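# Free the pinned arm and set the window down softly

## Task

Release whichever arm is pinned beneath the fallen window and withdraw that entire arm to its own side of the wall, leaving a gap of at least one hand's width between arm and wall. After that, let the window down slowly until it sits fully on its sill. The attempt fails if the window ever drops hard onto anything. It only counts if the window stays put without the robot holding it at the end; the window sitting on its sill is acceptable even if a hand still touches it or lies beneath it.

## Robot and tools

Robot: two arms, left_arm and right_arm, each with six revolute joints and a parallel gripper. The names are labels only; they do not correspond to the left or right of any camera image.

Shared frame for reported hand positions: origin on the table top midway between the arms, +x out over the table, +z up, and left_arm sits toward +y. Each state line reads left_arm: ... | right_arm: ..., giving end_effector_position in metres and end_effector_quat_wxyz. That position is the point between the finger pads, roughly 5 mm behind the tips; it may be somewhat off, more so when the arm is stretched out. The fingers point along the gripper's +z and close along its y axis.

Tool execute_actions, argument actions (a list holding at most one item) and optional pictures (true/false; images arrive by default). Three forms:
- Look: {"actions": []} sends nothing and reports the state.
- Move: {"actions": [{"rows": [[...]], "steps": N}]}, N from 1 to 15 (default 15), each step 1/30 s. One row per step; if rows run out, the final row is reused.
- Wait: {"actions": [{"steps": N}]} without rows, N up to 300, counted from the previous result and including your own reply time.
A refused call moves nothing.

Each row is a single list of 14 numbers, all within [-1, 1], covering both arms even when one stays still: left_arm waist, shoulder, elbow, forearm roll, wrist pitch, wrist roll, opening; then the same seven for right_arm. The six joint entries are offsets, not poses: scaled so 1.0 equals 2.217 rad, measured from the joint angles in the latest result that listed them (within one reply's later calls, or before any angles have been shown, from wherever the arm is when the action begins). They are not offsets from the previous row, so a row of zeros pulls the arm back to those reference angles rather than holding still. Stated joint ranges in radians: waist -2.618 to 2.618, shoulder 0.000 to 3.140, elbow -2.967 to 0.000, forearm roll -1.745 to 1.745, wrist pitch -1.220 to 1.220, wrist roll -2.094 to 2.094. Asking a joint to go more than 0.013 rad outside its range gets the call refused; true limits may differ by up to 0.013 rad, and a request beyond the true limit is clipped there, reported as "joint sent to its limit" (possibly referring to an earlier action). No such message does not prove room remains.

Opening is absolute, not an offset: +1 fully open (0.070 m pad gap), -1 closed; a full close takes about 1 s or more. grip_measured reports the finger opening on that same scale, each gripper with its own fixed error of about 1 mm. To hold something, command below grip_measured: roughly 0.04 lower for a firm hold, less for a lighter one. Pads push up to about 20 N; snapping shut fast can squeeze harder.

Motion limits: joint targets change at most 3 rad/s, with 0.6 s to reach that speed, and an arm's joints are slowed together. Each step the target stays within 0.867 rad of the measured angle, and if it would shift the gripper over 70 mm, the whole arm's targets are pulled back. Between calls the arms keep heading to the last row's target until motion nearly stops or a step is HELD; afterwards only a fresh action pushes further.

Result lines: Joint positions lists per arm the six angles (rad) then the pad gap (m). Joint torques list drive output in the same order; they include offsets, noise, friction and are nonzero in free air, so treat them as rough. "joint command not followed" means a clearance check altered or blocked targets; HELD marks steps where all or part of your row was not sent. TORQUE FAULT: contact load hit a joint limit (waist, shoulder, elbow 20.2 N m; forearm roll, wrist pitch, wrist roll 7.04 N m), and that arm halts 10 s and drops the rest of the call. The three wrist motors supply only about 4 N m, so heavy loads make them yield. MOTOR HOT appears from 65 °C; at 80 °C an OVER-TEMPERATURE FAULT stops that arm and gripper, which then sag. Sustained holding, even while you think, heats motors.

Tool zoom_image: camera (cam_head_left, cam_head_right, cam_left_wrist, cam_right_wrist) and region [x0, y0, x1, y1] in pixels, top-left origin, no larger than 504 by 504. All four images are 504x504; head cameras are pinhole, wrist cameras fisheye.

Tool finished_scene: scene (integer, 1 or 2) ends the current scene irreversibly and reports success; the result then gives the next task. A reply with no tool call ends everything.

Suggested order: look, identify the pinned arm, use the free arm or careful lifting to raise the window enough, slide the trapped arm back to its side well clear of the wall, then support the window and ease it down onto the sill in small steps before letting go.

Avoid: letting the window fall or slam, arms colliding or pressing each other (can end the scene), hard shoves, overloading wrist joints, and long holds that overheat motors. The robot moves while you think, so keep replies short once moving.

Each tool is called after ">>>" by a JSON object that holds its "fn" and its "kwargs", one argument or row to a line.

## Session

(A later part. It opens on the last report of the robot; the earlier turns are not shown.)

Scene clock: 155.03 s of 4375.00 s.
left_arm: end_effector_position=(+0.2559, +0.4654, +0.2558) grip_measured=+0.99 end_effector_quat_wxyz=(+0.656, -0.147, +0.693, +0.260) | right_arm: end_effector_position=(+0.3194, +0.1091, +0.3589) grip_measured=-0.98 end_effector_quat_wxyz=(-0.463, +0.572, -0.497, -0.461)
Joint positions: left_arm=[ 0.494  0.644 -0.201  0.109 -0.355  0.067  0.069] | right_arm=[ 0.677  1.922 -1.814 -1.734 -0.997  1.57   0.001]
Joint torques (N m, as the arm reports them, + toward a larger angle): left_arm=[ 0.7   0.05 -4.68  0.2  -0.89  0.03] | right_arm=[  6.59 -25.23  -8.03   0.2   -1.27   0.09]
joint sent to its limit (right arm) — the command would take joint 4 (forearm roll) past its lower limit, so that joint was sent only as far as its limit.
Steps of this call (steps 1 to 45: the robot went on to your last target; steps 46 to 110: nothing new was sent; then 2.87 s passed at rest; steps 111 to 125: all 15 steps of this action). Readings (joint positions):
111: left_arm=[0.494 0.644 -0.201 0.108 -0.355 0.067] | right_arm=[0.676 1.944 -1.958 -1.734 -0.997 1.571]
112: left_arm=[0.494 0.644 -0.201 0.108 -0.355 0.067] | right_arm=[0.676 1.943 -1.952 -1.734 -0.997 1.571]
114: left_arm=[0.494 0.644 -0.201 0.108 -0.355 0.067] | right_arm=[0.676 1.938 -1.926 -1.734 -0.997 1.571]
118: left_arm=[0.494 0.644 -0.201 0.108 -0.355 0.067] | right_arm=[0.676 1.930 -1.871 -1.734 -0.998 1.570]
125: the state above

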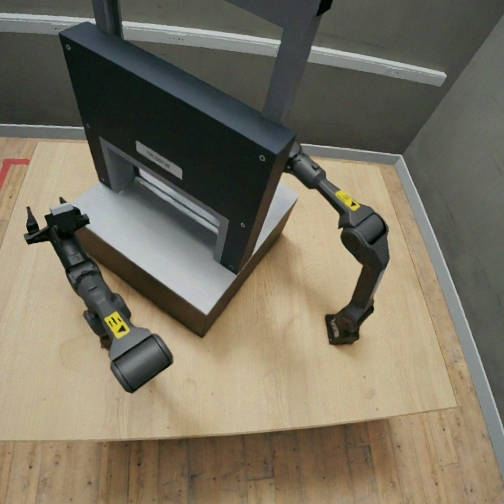

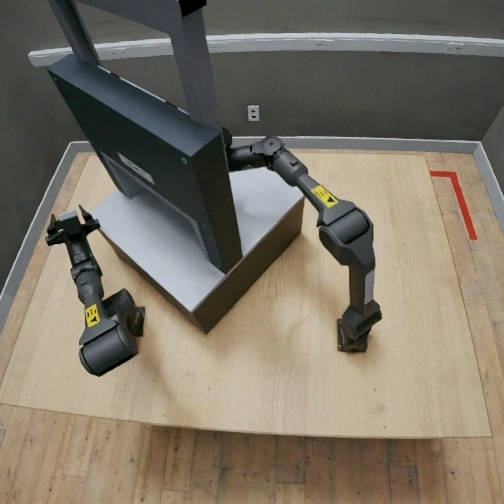

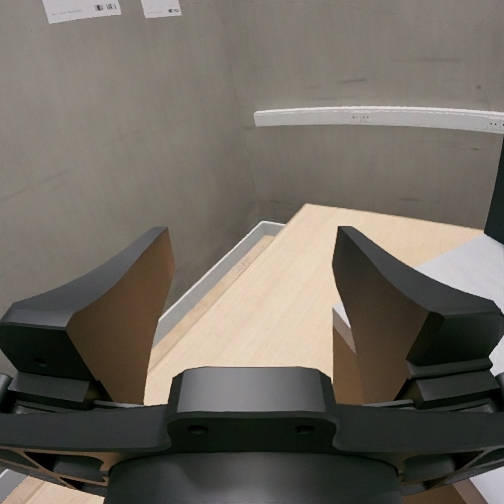

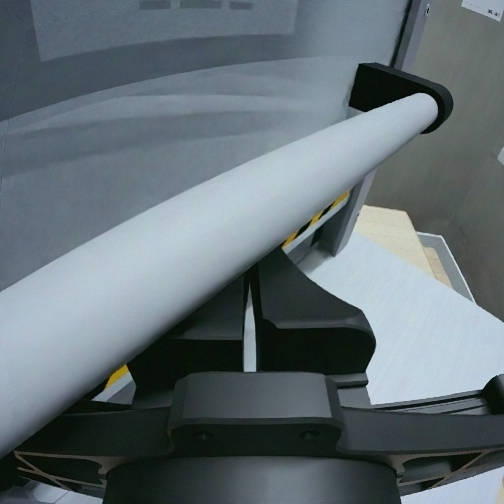

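>>> {"fn": "execute_actions", "kwargs": {
  "actions": [
    {"rows": [[0,0,0,0,0,0,1, 0,-0.001,0.003,-0.004,0,0,-1],[0,0,0,0,0,0,1, 0,-0.001,0.007,-0.004,0,0,-1],[0,0,0,0,0,0,1, 0,-0.001,0.011,-0.004,0,0,-1],[0,0,0,0,0,0,1, 0,-0.001,0.015,-0.004,0,0,-1],[0,0,0,0,0,0,1, 0,-0.001,0.019,-0.004,0,0,-1],[0,0,0,0,0,0,1, 0,-0.001,0.023,-0.004,0,0,-1],[0,0,0,0,0,0,1, 0,-0.001,0.027,-0.004,0,0,-1],[0,0,0,0,0,0,1, 0,-0.001,0.031,-0.004,0,0,-1],[0,0,0,0,0,0,1, 0,-0.001,0.035,-0.004,0,0,-1],[0,0,0,0,0,0,1, 0,-0.001,0.039,-0.004,0,0,-1],[0,0,0,0,0,0,1, 0,-0.001,0.043,-0.004,0,0,-1],[0,0,0,0,0,0,1, 0,-0.001,0.046,-0.004,0,0,-1],[0,0,0,0,0,0,1, 0,-0.001,0.048,-0.004,0,0,-1],[0,0,0,0,0,0,1, 0,-0.001,0.049,-0.004,0,0,-1]], "steps": 15}
  ]
}}

Scene clock: 163.60 s of 4375.00 s.
left_arm: end_effector_position=(+0.2559, +0.4655, +0.2558) grip_measured=+0.99 end_effector_quat_wxyz=(+0.656, -0.146, +0.693, +0.260) | right_arm: end_effector_position=(+0.3145, +0.1069, +0.3198) grip_measured=-0.98 end_effector_quat_wxyz=(-0.421, +0.567, -0.530, -0.469)
Joint positions: left_arm=[ 0.494  0.644 -0.201  0.109 -0.355  0.067  0.069] | right_arm=[ 0.679  1.919 -1.704 -1.734 -0.999  1.57   0.001]
Joint torques (N m, as the arm reports them, + toward a larger angle): left_arm=[ 1.11  0.1  -4.64 -0.12 -0.78 -0.22] | right_arm=[  4.33 -19.72  -6.77   0.16  -0.11   0.4 ]
joint sent to its limit (right arm) — the command would take joint 4 (forearm roll) past its lower limit, so that joint was sent only as far as its limit.
Steps of this call (steps 1 to 15: the robot went on to your last target; steps 16 to 90: nothing new was sent; then 5.07 s passed at rest; steps 91 to 105: all 15 steps of this action). Readings (joint positions):
91: left_arm=[0.494 0.644 -0.201 0.109 -0.355 0.067] | right_arm=[0.678 1.919 -1.816 -1.734 -0.998 1.570]
92: left_arm=[0.494 0.644 -0.201 0.109 -0.355 0.067] | right_arm=[0.678 1.919 -1.813 -1.734 -0.998 1.570]
94: left_arm=[0.494 0.644 -0.201 0.109 -0.355 0.067] | right_arm=[0.679 1.917 -1.794 -1.734 -0.998 1.570]
98: left_arm=[0.494 0.644 -0.201 0.109 -0.355 0.067] | right_arm=[0.679 1.917 -1.754 -1.734 -0.999 1.570]
105: the state above

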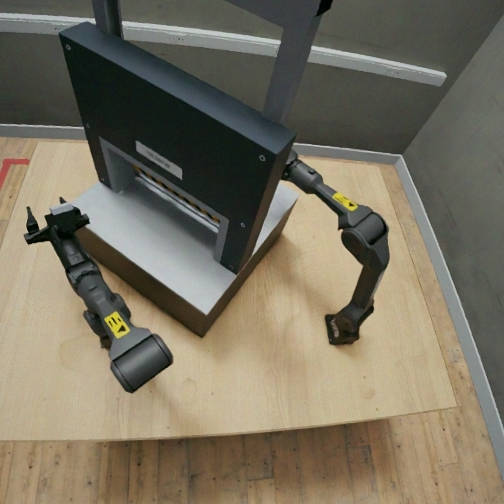

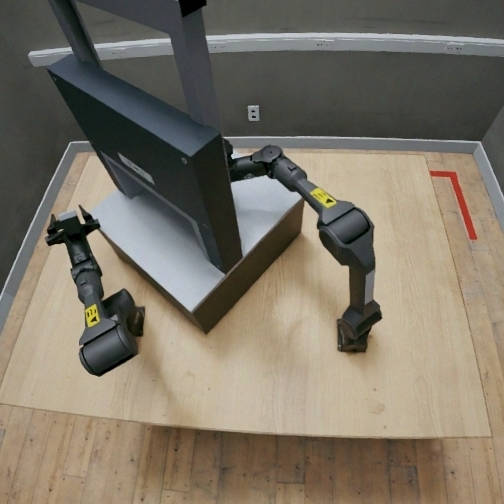

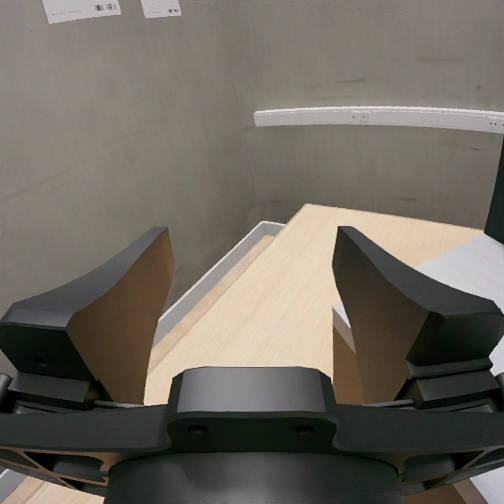

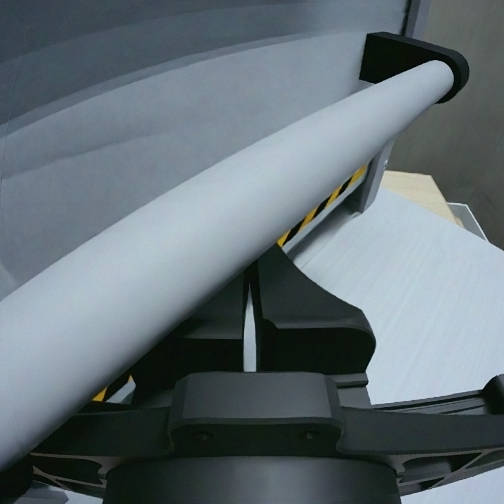

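>>> {"fn": "execute_actions", "kwargs": {
  "actions": [
    {"rows": [[0,0,0,0,0,0,1, 0,0,0.001,-0.004,0,0,-1],[0,0,0,0,0,0,1, 0,0,0.0023,-0.004,0,0,-1],[0,0,0,0,0,0,1, 0,0,0.0036,-0.004,0,0,-1],[0,0,0,0,0,0,1, 0,0,0.0049,-0.004,0,0,-1],[0,0,0,0,0,0,1, 0,0,0.0062,-0.004,0,0,-1],[0,0,0,0,0,0,1, 0,0,0.0075,-0.004,0,0,-1],[0,0,0,0,0,0,1, 0,0,0.0088,-0.004,0,0,-1],[0,0,0,0,0,0,1, 0,0,0.0101,-0.004,0,0,-1],[0,0,0,0,0,0,1, 0,0,0.0114,-0.004,0,0,-1],[0,0,0,0,0,0,1, 0,0,0.0127,-0.004,0,0,-1],[0,0,0,0,0,0,1, 0,0,0.014,-0.004,0,0,-1],[0,0,0,0,0,0,1, 0,0,0.0153,-0.004,0,0,-1],[0,0,0,0,0,0,1, 0,0,0.0166,-0.004,0,0,-1],[0,0,0,0,0,0,1, 0,0,0.0177,-0.004,0,0,-1]], "steps": 15}
  ]
}}

Scene clock: 170.30 s of 4375.00 s.
left_arm: end_effector_position=(+0.2559, +0.4654, +0.2558) grip_measured=+0.99 end_effector_quat_wxyz=(+0.656, -0.147, +0.693, +0.260) | right_arm: end_effector_position=(+0.3142, +0.1053, +0.3039) grip_measured=-0.98 end_effector_quat_wxyz=(-0.406, +0.564, -0.544, -0.471)
Joint positions: left_arm=[ 0.494  0.644 -0.201  0.109 -0.355  0.067  0.069] | right_arm=[ 0.677  1.921 -1.664 -1.734 -0.996  1.57   0.001]
Joint torques (N m, as the arm reports them, + toward a larger angle): left_arm=[ 0.7   0.05 -4.64  0.17 -0.89 -0.19] | right_arm=[  1.25 -24.35  -6.23   0.13  -1.76   0.21]
joint sent to its limit (right arm) — the command would take joint 4 (forearm roll) past its lower limit, so that joint was sent only as far as its limit.
Steps of this call (steps 1 to 15: the robot went on to your last target; steps 16 to 90: nothing new was sent; then 3.20 s passed at rest; steps 91 to 105: all 15 steps of this action). Readings (joint positions):
91: left_arm=[0.494 0.644 -0.201 0.109 -0.355 0.067] | right_arm=[0.677 1.920 -1.705 -1.734 -0.997 1.570]
92: left_arm=[0.494 0.644 -0.201 0.109 -0.355 0.067] | right_arm=[0.677 1.919 -1.702 -1.734 -0.997 1.570]
94: left_arm=[0.494 0.644 -0.201 0.109 -0.355 0.067] | right_arm=[0.677 1.920 -1.695 -1.734 -0.997 1.570]
98: left_arm=[0.494 0.644 -0.201 0.109 -0.355 0.067] | right_arm=[0.677 1.921 -1.683 -1.734 -0.997 1.570]
105: the state above

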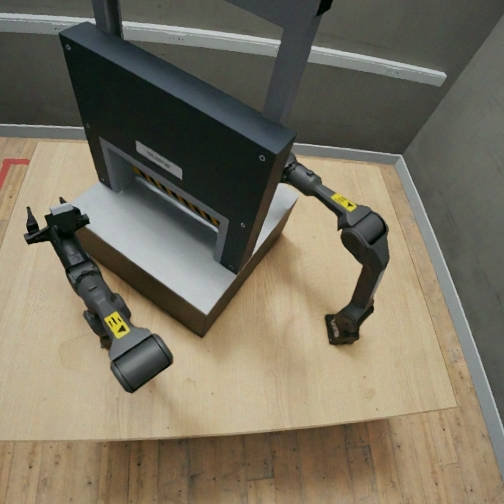

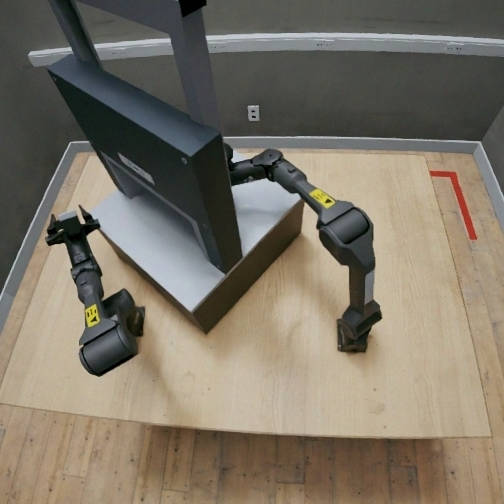

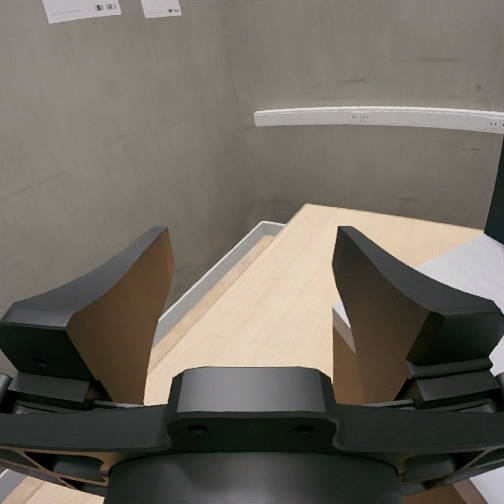

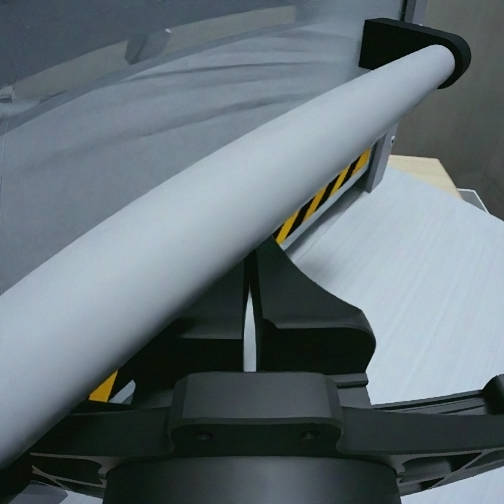

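Still loaded; repeat the same slow step.

>>> {"fn": "execute_actions", "kwargs": {
  "actions": [
    {"rows": [[0,0,0,0,0,0,1, 0,0,0.001,-0.004,0,0,-1],[0,0,0,0,0,0,1, 0,0,0.0023,-0.004,0,0,-1],[0,0,0,0,0,0,1, 0,0,0.0036,-0.004,0,0,-1],[0,0,0,0,0,0,1, 0,0,0.0049,-0.004,0,0,-1],[0,0,0,0,0,0,1, 0,0,0.0062,-0.004,0,0,-1],[0,0,0,0,0,0,1, 0,0,0.0075,-0.004,0,0,-1],[0,0,0,0,0,0,1, 0,0,0.0088,-0.004,0,0,-1],[0,0,0,0,0,0,1, 0,0,0.0101,-0.004,0,0,-1],[0,0,0,0,0,0,1, 0,0,0.0114,-0.004,0,0,-1],[0,0,0,0,0,0,1, 0,0,0.0127,-0.004,0,0,-1],[0,0,0,0,0,0,1, 0,0,0.014,-0.004,0,0,-1],[0,0,0,0,0,0,1, 0,0,0.0153,-0.004,0,0,-1],[0,0,0,0,0,0,1, 0,0,0.0166,-0.004,0,0,-1],[0,0,0,0,0,0,1, 0,0,0.0177,-0.004,0,0,-1]], "steps": 15}
  ]
}}

Scene clock: 175.30 s of 4375.00 s.
left_arm: end_effector_position=(+0.2559, +0.4655, +0.2558) grip_measured=+0.99 end_effector_quat_wxyz=(+0.656, -0.146, +0.693, +0.260) | right_arm: end_effector_position=(+0.3102, +0.1042, +0.2902) grip_measured=-0.98 end_effector_quat_wxyz=(-0.391, +0.562, -0.554, -0.474)
Joint positions: left_arm=[ 0.494  0.644 -0.201  0.109 -0.355  0.067  0.069] | right_arm=[ 0.68   1.92  -1.624 -1.734 -0.996  1.57   0.001]
Joint torques (N m, as the arm reports them, + toward a larger angle): left_arm=[ 1.1   0.07 -4.6  -0.12 -0.78 -0.18] | right_arm=[  3.29 -23.42  -6.2    0.12  -1.86   0.16]
joint sent to its limit (right arm) — the command would take joint 4 (forearm roll) past its lower limit, so that joint was sent only as far as its limit.
Steps of this call (steps 1 to 15: the robot went on to your last target; steps 16 to 90: nothing new was sent; then 1.50 s passed at rest; steps 91 to 105: all 15 steps of this action). Readings (joint positions):
91: left_arm=[0.494 0.644 -0.201 0.109 -0.355 0.067] | right_arm=[0.678 1.919 -1.664 -1.734 -0.998 1.570]
92: left_arm=[0.494 0.644 -0.201 0.109 -0.355 0.067] | right_arm=[0.678 1.919 -1.663 -1.734 -0.998 1.570]
94: left_arm=[0.494 0.644 -0.201 0.109 -0.355 0.067] | right_arm=[0.680 1.917 -1.658 -1.734 -0.999 1.570]
98: left_arm=[0.494 0.644 -0.201 0.109 -0.355 0.067] | right_arm=[0.680 1.917 -1.645 -1.734 -0.998 1.570]
105: the state above

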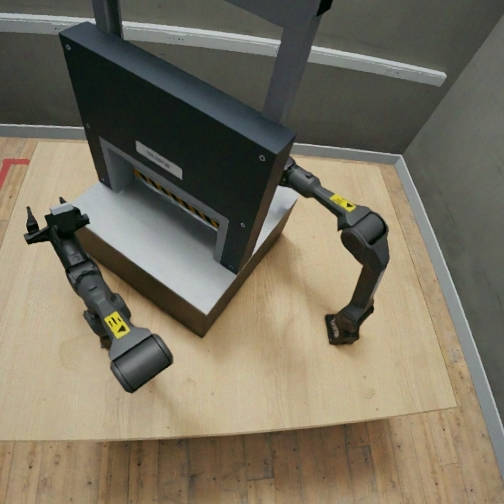

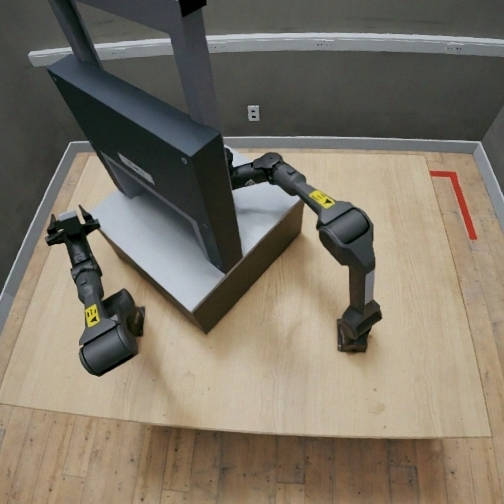

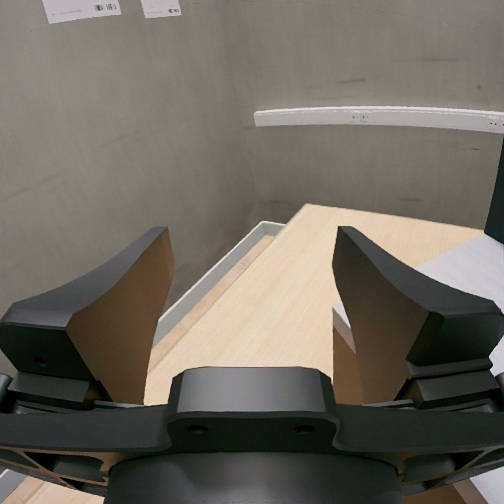

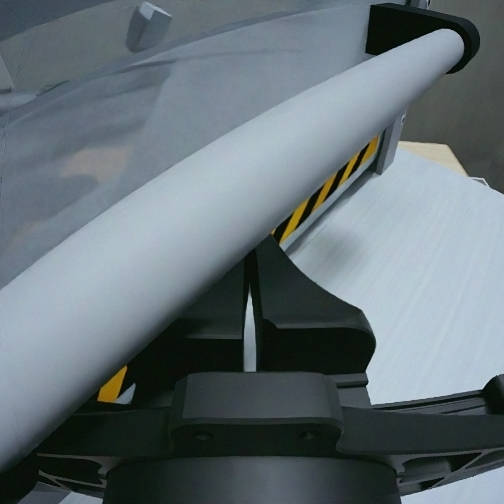

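>>> {"fn": "execute_actions", "kwargs": {
  "actions": [
    {"rows": [[0,0,0,0,0,0,1, 0,0,0.001,-0.004,0,0,-1],[0,0,0,0,0,0,1, 0,0,0.0021,-0.004,0,0,-1],[0,0,0,0,0,0,1, 0,0,0.0032,-0.004,0,0,-1],[0,0,0,0,0,0,1, 0,0,0.0043,-0.004,0,0,-1],[0,0,0,0,0,0,1, 0,0,0.0054,-0.004,0,0,-1],[0,0,0,0,0,0,1, 0,0,0.0065,-0.004,0,0,-1],[0,0,0,0,0,0,1, 0,0,0.0076,-0.004,0,0,-1],[0,0,0,0,0,0,1, 0,0,0.0087,-0.004,0,0,-1],[0,0,0,0,0,0,1, 0,0,0.0098,-0.004,0,0,-1],[0,0,0,0,0,0,1, 0,0,0.0109,-0.004,0,0,-1],[0,0,0,0,0,0,1, 0,0,0.012,-0.004,0,0,-1],[0,0,0,0,0,0,1, 0,0,0.0131,-0.004,0,0,-1],[0,0,0,0,0,0,1, 0,0,0.0142,-0.004,0,0,-1],[0,0,0,0,0,0,1, 0,0,0.0153,-0.004,0,0,-1]], "steps": 15}
  ]
}}

Scene clock: 183.40 s of 4375.00 s.
left_arm: end_effector_position=(+0.2559, +0.4654, +0.2558) grip_measured=+0.99 end_effector_quat_wxyz=(+0.656, -0.147, +0.693, +0.260) | right_arm: end_effector_position=(+0.3099, +0.1019, +0.2768) grip_measured=-0.98 end_effector_quat_wxyz=(-0.378, +0.558, -0.567, -0.474)
Joint positions: left_arm=[ 0.494  0.644 -0.201  0.109 -0.355  0.067  0.069] | right_arm=[ 0.678  1.922 -1.591 -1.734 -0.992  1.57   0.001]
Joint torques (N m, as the arm reports them, + toward a larger angle): left_arm=[ 0.68  0.04 -4.62  0.17 -0.89 -0.18] | right_arm=[  3.96 -22.87  -5.67   0.1   -1.89   0.25]
joint sent to its limit (right arm) — the command would take joint 4 (forearm roll) past its lower limit, so that joint was sent only as far as its limit.
Steps of this call (steps 1 to 15: the robot went on to your last target; steps 16 to 90: nothing new was sent; then 4.60 s passed at rest; steps 91 to 105: all 15 steps of this action). Readings (joint positions):
91: left_arm=[0.494 0.644 -0.201 0.109 -0.355 0.067] | right_arm=[0.678 1.921 -1.625 -1.734 -0.996 1.570]
92: left_arm=[0.494 0.644 -0.201 0.109 -0.355 0.067] | right_arm=[0.678 1.921 -1.624 -1.734 -0.995 1.570]
94: left_arm=[0.494 0.644 -0.201 0.109 -0.355 0.067] | right_arm=[0.678 1.921 -1.620 -1.734 -0.994 1.570]
98: left_arm=[0.494 0.644 -0.201 0.109 -0.355 0.067] | right_arm=[0.678 1.921 -1.608 -1.734 -0.992 1.570]
105: the state above

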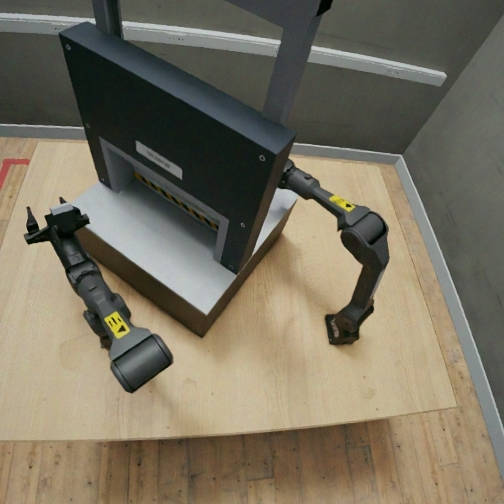

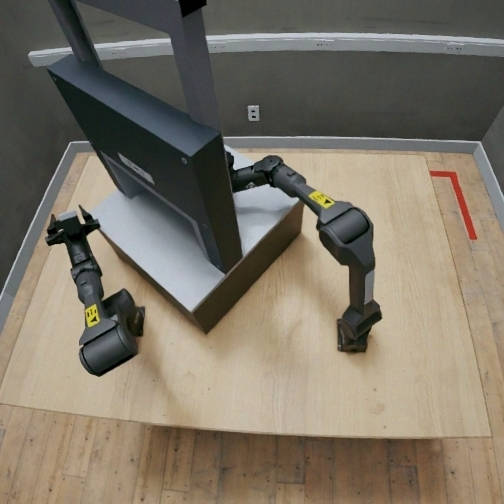

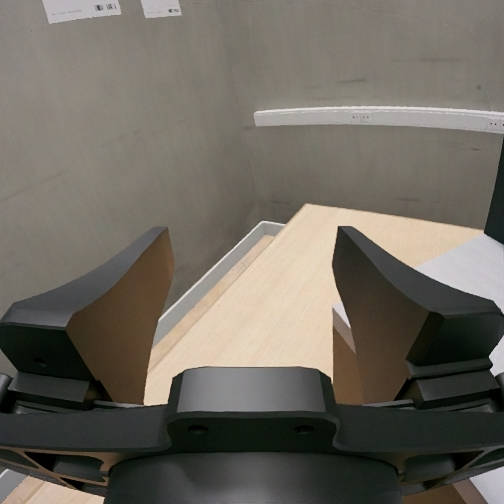

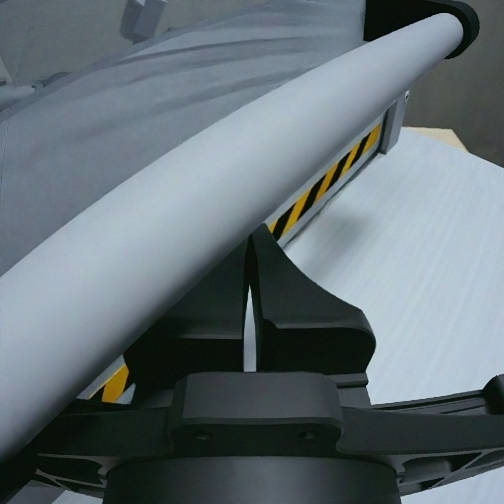

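>>> {"fn": "execute_actions", "kwargs": {
  "actions": [
    {"rows": [[0,0,0,0,0,0,1, 0,0,0.001,-0.004,0,0,-1],[0,0,0,0,0,0,1, 0,0,0.0021,-0.004,0,0,-1],[0,0,0,0,0,0,1, 0,0,0.0032,-0.004,0,0,-1],[0,0,0,0,0,0,1, 0,0,0.0043,-0.004,0,0,-1],[0,0,0,0,0,0,1, 0,0,0.0054,-0.004,0,0,-1],[0,0,0,0,0,0,1, 0,0,0.0065,-0.004,0,0,-1],[0,0,0,0,0,0,1, 0,0,0.0076,-0.004,0,0,-1],[0,0,0,0,0,0,1, 0,0,0.0087,-0.004,0,0,-1],[0,0,0,0,0,0,1, 0,0,0.0098,-0.004,0,0,-1],[0,0,0,0,0,0,1, 0,0,0.0109,-0.004,0,0,-1],[0,0,0,0,0,0,1, 0,0,0.012,-0.004,0,0,-1],[0,0,0,0,0,0,1, 0,0,0.0131,-0.004,0,0,-1],[0,0,0,0,0,0,1, 0,0,0.0142,-0.004,0,0,-1],[0,0,0,0,0,0,1, 0,0,0.0153,-0.004,0,0,-1]], "steps": 15}
  ]
}}

Scene clock: 192.83 s of 4375.00 s.
left_arm: end_effector_position=(+0.2559, +0.4655, +0.2558) grip_measured=+0.99 end_effector_quat_wxyz=(+0.656, -0.146, +0.693, +0.260) | right_arm: end_effector_position=(+0.3080, +0.0992, +0.2649) grip_measured=-0.98 end_effector_quat_wxyz=(-0.365, +0.554, -0.577, -0.475)
Joint positions: left_arm=[ 0.494  0.644 -0.201  0.109 -0.355  0.067  0.069] | right_arm=[ 0.676  1.922 -1.556 -1.734 -0.991  1.571  0.001]
Joint torques (N m, as the arm reports them, + toward a larger angle): left_arm=[ 1.12  0.07 -4.65 -0.12 -0.78 -0.18] | right_arm=[  1.09 -20.35  -6.22   0.1   -0.82   0.41]
joint sent to its limit (right arm) — the command would take joint 4 (forearm roll) past its lower limit, so that joint was sent only as far as its limit.
Steps of this call (steps 1 to 15: the robot went on to your last target; steps 16 to 120: nothing new was sent; then 4.93 s passed at rest; steps 121 to 135: all 15 steps of this action). Readings (joint positions):
121: left_arm=[0.494 0.644 -0.201 0.109 -0.355 0.067] | right_arm=[0.682 1.920 -1.590 -1.734 -0.996 1.570]
122: left_arm=[0.494 0.644 -0.201 0.109 -0.355 0.067] | right_arm=[0.681 1.920 -1.590 -1.734 -0.995 1.570]
124: left_arm=[0.494 0.644 -0.201 0.109 -0.355 0.067] | right_arm=[0.679 1.919 -1.587 -1.734 -0.994 1.570]
128: left_arm=[0.494 0.644 -0.201 0.109 -0.355 0.067] | right_arm=[0.677 1.919 -1.574 -1.734 -0.992 1.570]
135: the state above

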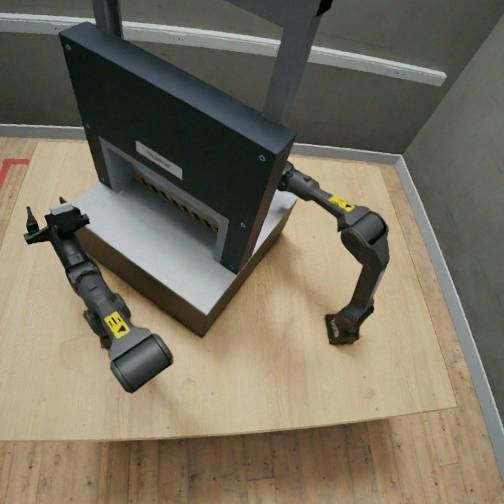

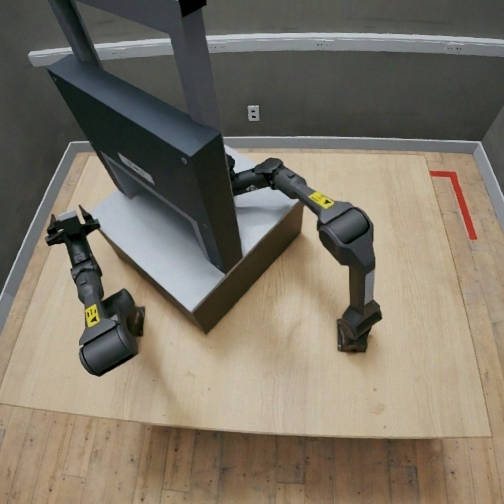

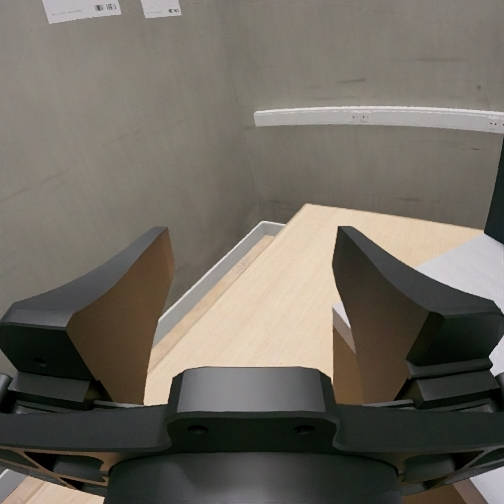

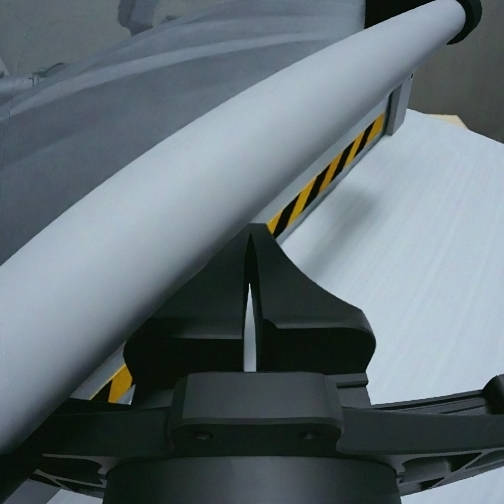

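>>> {"fn": "zoom_image", "kwargs": {
  "camera": "cam_head_left",
  "region": [90, 140, 250, 270]
}}

>>> {"fn": "zoom_image", "kwargs": {
  "camera": "cam_right_wrist",
  "region": [250, 60, 450, 260]
}}

Region (90, 140, 250, 270) of cam_head_left's 504x504 image, scaled by 3.150, with more detail than that image has; it fills the top 410 rows of this view, and the rest is white.

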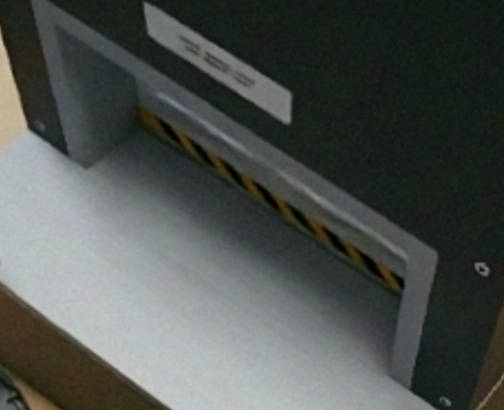

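Region (250, 60, 450, 260) of cam_right_wrist's 504x504 image, scaled by 2.520, with more detail than that image has.

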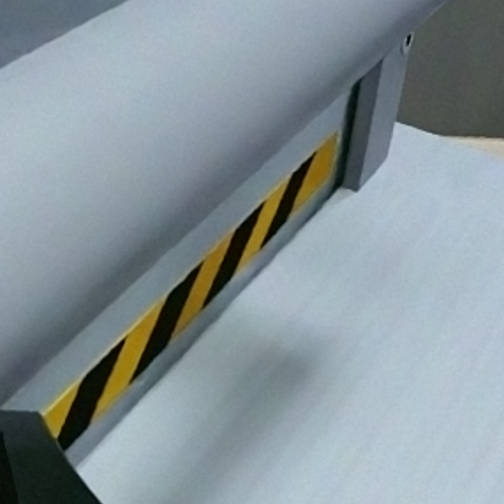

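>>> {"fn": "execute_actions", "kwargs": {
  "actions": [
    {"rows": [[0,0,0,0,0,0,1, 0,0,0.001,-0.004,0,0,-1],[0,0,0,0,0,0,1, 0,0,0.002,-0.004,0,0,-1],[0,0,0,0,0,0,1, 0,0,0.003,-0.004,0,0,-1],[0,0,0,0,0,0,1, 0,0,0.004,-0.004,0,0,-1],[0,0,0,0,0,0,1, 0,0,0.005,-0.004,0,0,-1],[0,0,0,0,0,0,1, 0,0,0.006,-0.004,0,0,-1],[0,0,0,0,0,0,1, 0,0,0.007,-0.004,0,0,-1],[0,0,0,0,0,0,1, 0,0,0.008,-0.004,0,0,-1],[0,0,0,0,0,0,1, 0,0,0.009,-0.004,0,0,-1],[0,0,0,0,0,0,1, 0,0,0.010,-0.004,0,0,-1],[0,0,0,0,0,0,1, 0,0,0.011,-0.004,0,0,-1],[0,0,0,0,0,0,1, 0,0,0.012,-0.004,0,0,-1]], "steps": 15}
  ]
}}

Scene clock: 203.07 s of 4375.00 s.
left_arm: end_effector_position=(+0.2559, +0.4654, +0.2558) grip_measured=+0.99 end_effector_quat_wxyz=(+0.656, -0.147, +0.693, +0.260) | right_arm: end_effector_position=(+0.3027, +0.0985, +0.2580) grip_measured=-0.98 end_effector_quat_wxyz=(-0.355, +0.554, -0.581, -0.478)
Joint positions: left_arm=[ 0.494  0.644 -0.201  0.109 -0.355  0.067  0.069] | right_arm=[ 0.681  1.918 -1.532 -1.734 -0.994  1.571  0.001]
Joint torques (N m, as the arm reports them, + toward a larger angle): left_arm=[ 0.7   0.04 -4.64  0.18 -0.9  -0.18] | right_arm=[  2.57 -16.23  -3.36   0.12  -0.63   0.25]
joint sent to its limit (right arm) — the command would take joint 4 (forearm roll) past its lower limit, so that joint was sent only as far as its limit.
Steps of this call (steps 1 to 15: the robot went on to your last target; steps 16 to 90: nothing new was sent; then 6.73 s passed at rest; steps 91 to 105: all 15 steps of this action). Readings (joint positions):
91: left_arm=[0.494 0.644 -0.201 0.109 -0.355 0.067] | right_arm=[0.677 1.922 -1.557 -1.734 -0.992 1.570]
92: left_arm=[0.494 0.644 -0.201 0.109 -0.355 0.067] | right_arm=[0.677 1.922 -1.556 -1.734 -0.992 1.570]
94: left_arm=[0.494 0.644 -0.201 0.109 -0.355 0.067] | right_arm=[0.677 1.922 -1.553 -1.734 -0.991 1.570]
98: left_arm=[0.494 0.644 -0.201 0.109 -0.355 0.067] | right_arm=[0.678 1.922 -1.542 -1.734 -0.991 1.570]
105: the state above

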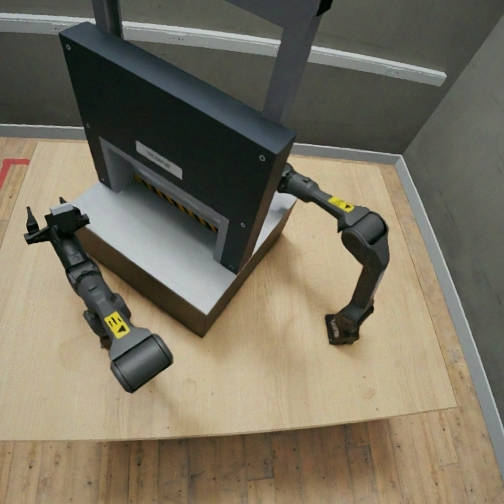

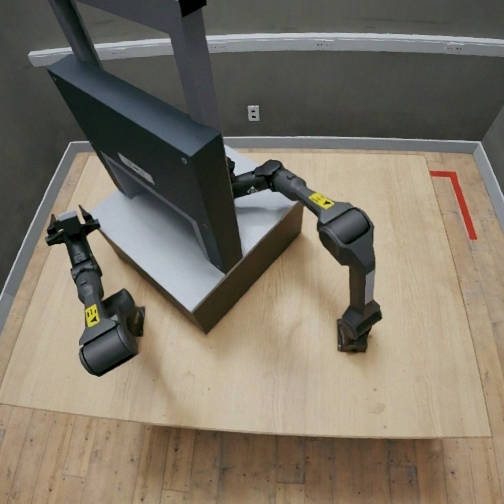

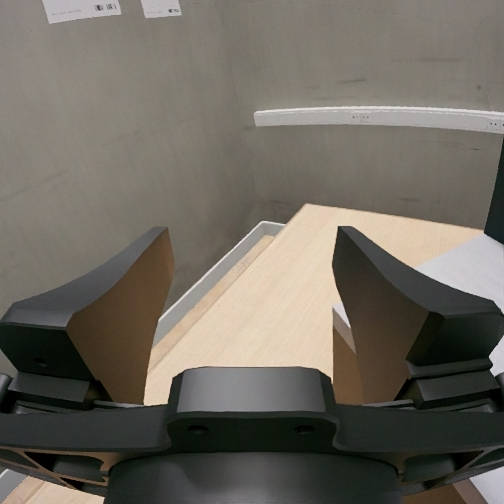

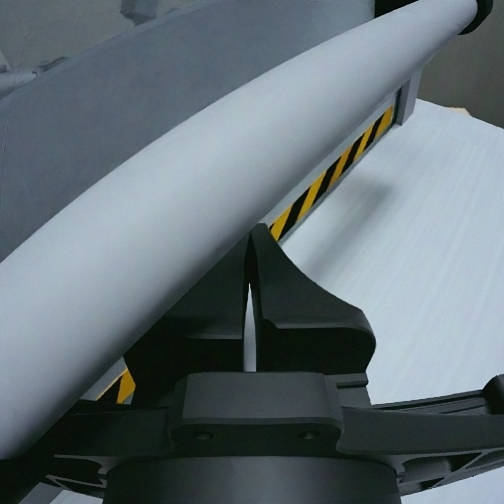

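>>> {"fn": "execute_actions", "kwargs": {
  "actions": [
    {"rows": [[0,0,0,0,0,0,1, 0,0,0.001,-0.004,0,0,-1],[0,0,0,0,0,0,1, 0,0,0.002,-0.004,0,0,-1],[0,0,0,0,0,0,1, 0,0,0.003,-0.004,0,0,-1],[0,0,0,0,0,0,1, 0,0,0.004,-0.004,0,0,-1],[0,0,0,0,0,0,1, 0,0,0.005,-0.004,0,0,-1],[0,0,0,0,0,0,1, 0,0,0.006,-0.004,0,0,-1],[0,0,0,0,0,0,1, 0,0,0.007,-0.004,0,0,-1],[0,0,0,0,0,0,1, 0,0,0.008,-0.004,0,0,-1]], "steps": 12}
  ]
}}

Scene clock: 209.33 s of 4375.00 s.
left_arm: end_effector_position=(+0.2559, +0.4655, +0.2558) grip_measured=+0.99 end_effector_quat_wxyz=(+0.656, -0.146, +0.693, +0.260) | right_arm: end_effector_position=(+0.3014, +0.0969, +0.2512) grip_measured=-0.98 end_effector_quat_wxyz=(-0.348, +0.553, -0.587, -0.479)
Joint positions: left_arm=[ 0.494  0.644 -0.201  0.109 -0.355  0.067  0.069] | right_arm=[ 0.68   1.919 -1.513 -1.734 -0.994  1.571  0.001]
Joint torques (N m, as the arm reports them, + toward a larger angle): left_arm=[ 1.15  0.16 -4.63 -0.08 -0.8  -0.18] | right_arm=[  1.27 -12.68  -3.05   0.12  -0.25   0.06]
joint sent to its limit (right arm) — the command would take joint 4 (forearm roll) past its lower limit, so that joint was sent only as far as its limit.
Steps of this call (steps 1 to 15: the robot went on to your last target; steps 16 to 90: nothing new was sent; then 2.87 s passed at rest; steps 91 to 102: all 12 steps of this action). Readings (joint positions):
91: left_arm=[0.494 0.644 -0.201 0.109 -0.355 0.067] | right_arm=[0.677 1.921 -1.530 -1.734 -0.991 1.571]
92: left_arm=[0.494 0.644 -0.201 0.109 -0.355 0.067] | right_arm=[0.679 1.920 -1.529 -1.734 -0.992 1.571]
94: left_arm=[0.494 0.644 -0.201 0.109 -0.355 0.067] | right_arm=[0.680 1.919 -1.524 -1.734 -0.993 1.571]
98: left_arm=[0.494 0.644 -0.201 0.109 -0.355 0.067] | right_arm=[0.680 1.919 -1.515 -1.734 -0.994 1.571]
102: the state above

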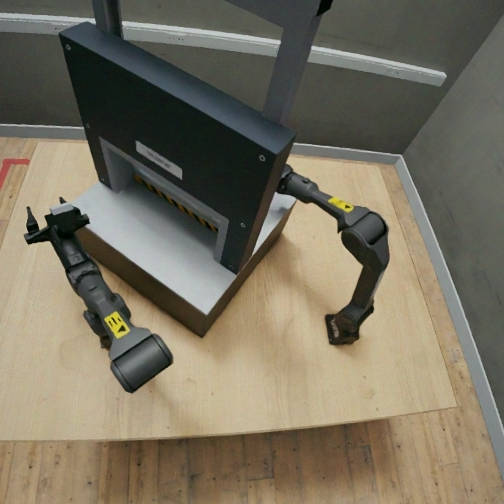

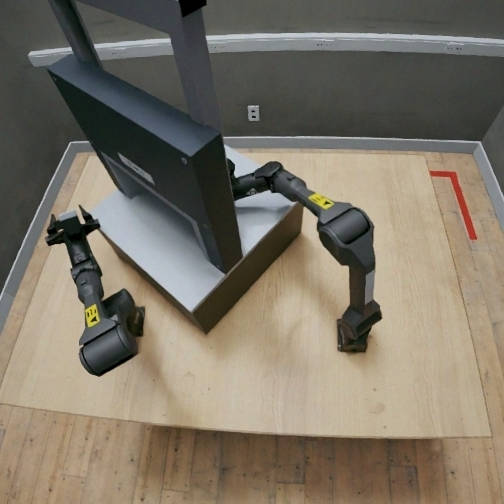

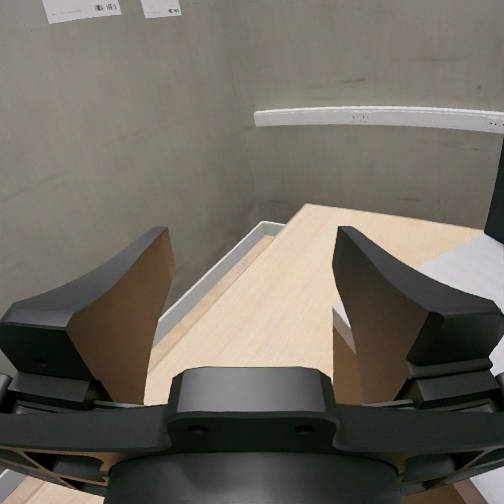

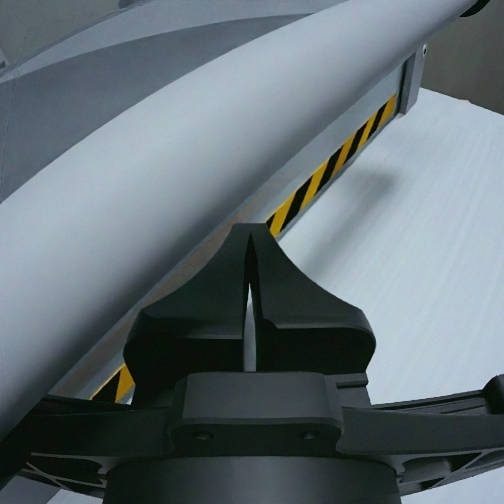

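The right arm's torques are back to their free-air values and the bar has lifted off the fingers, so the window is resting on its sill.

>>> {"fn": "finished_scene", "kwargs": {
  "scene": 2
}}

The scene is finished: the task was done.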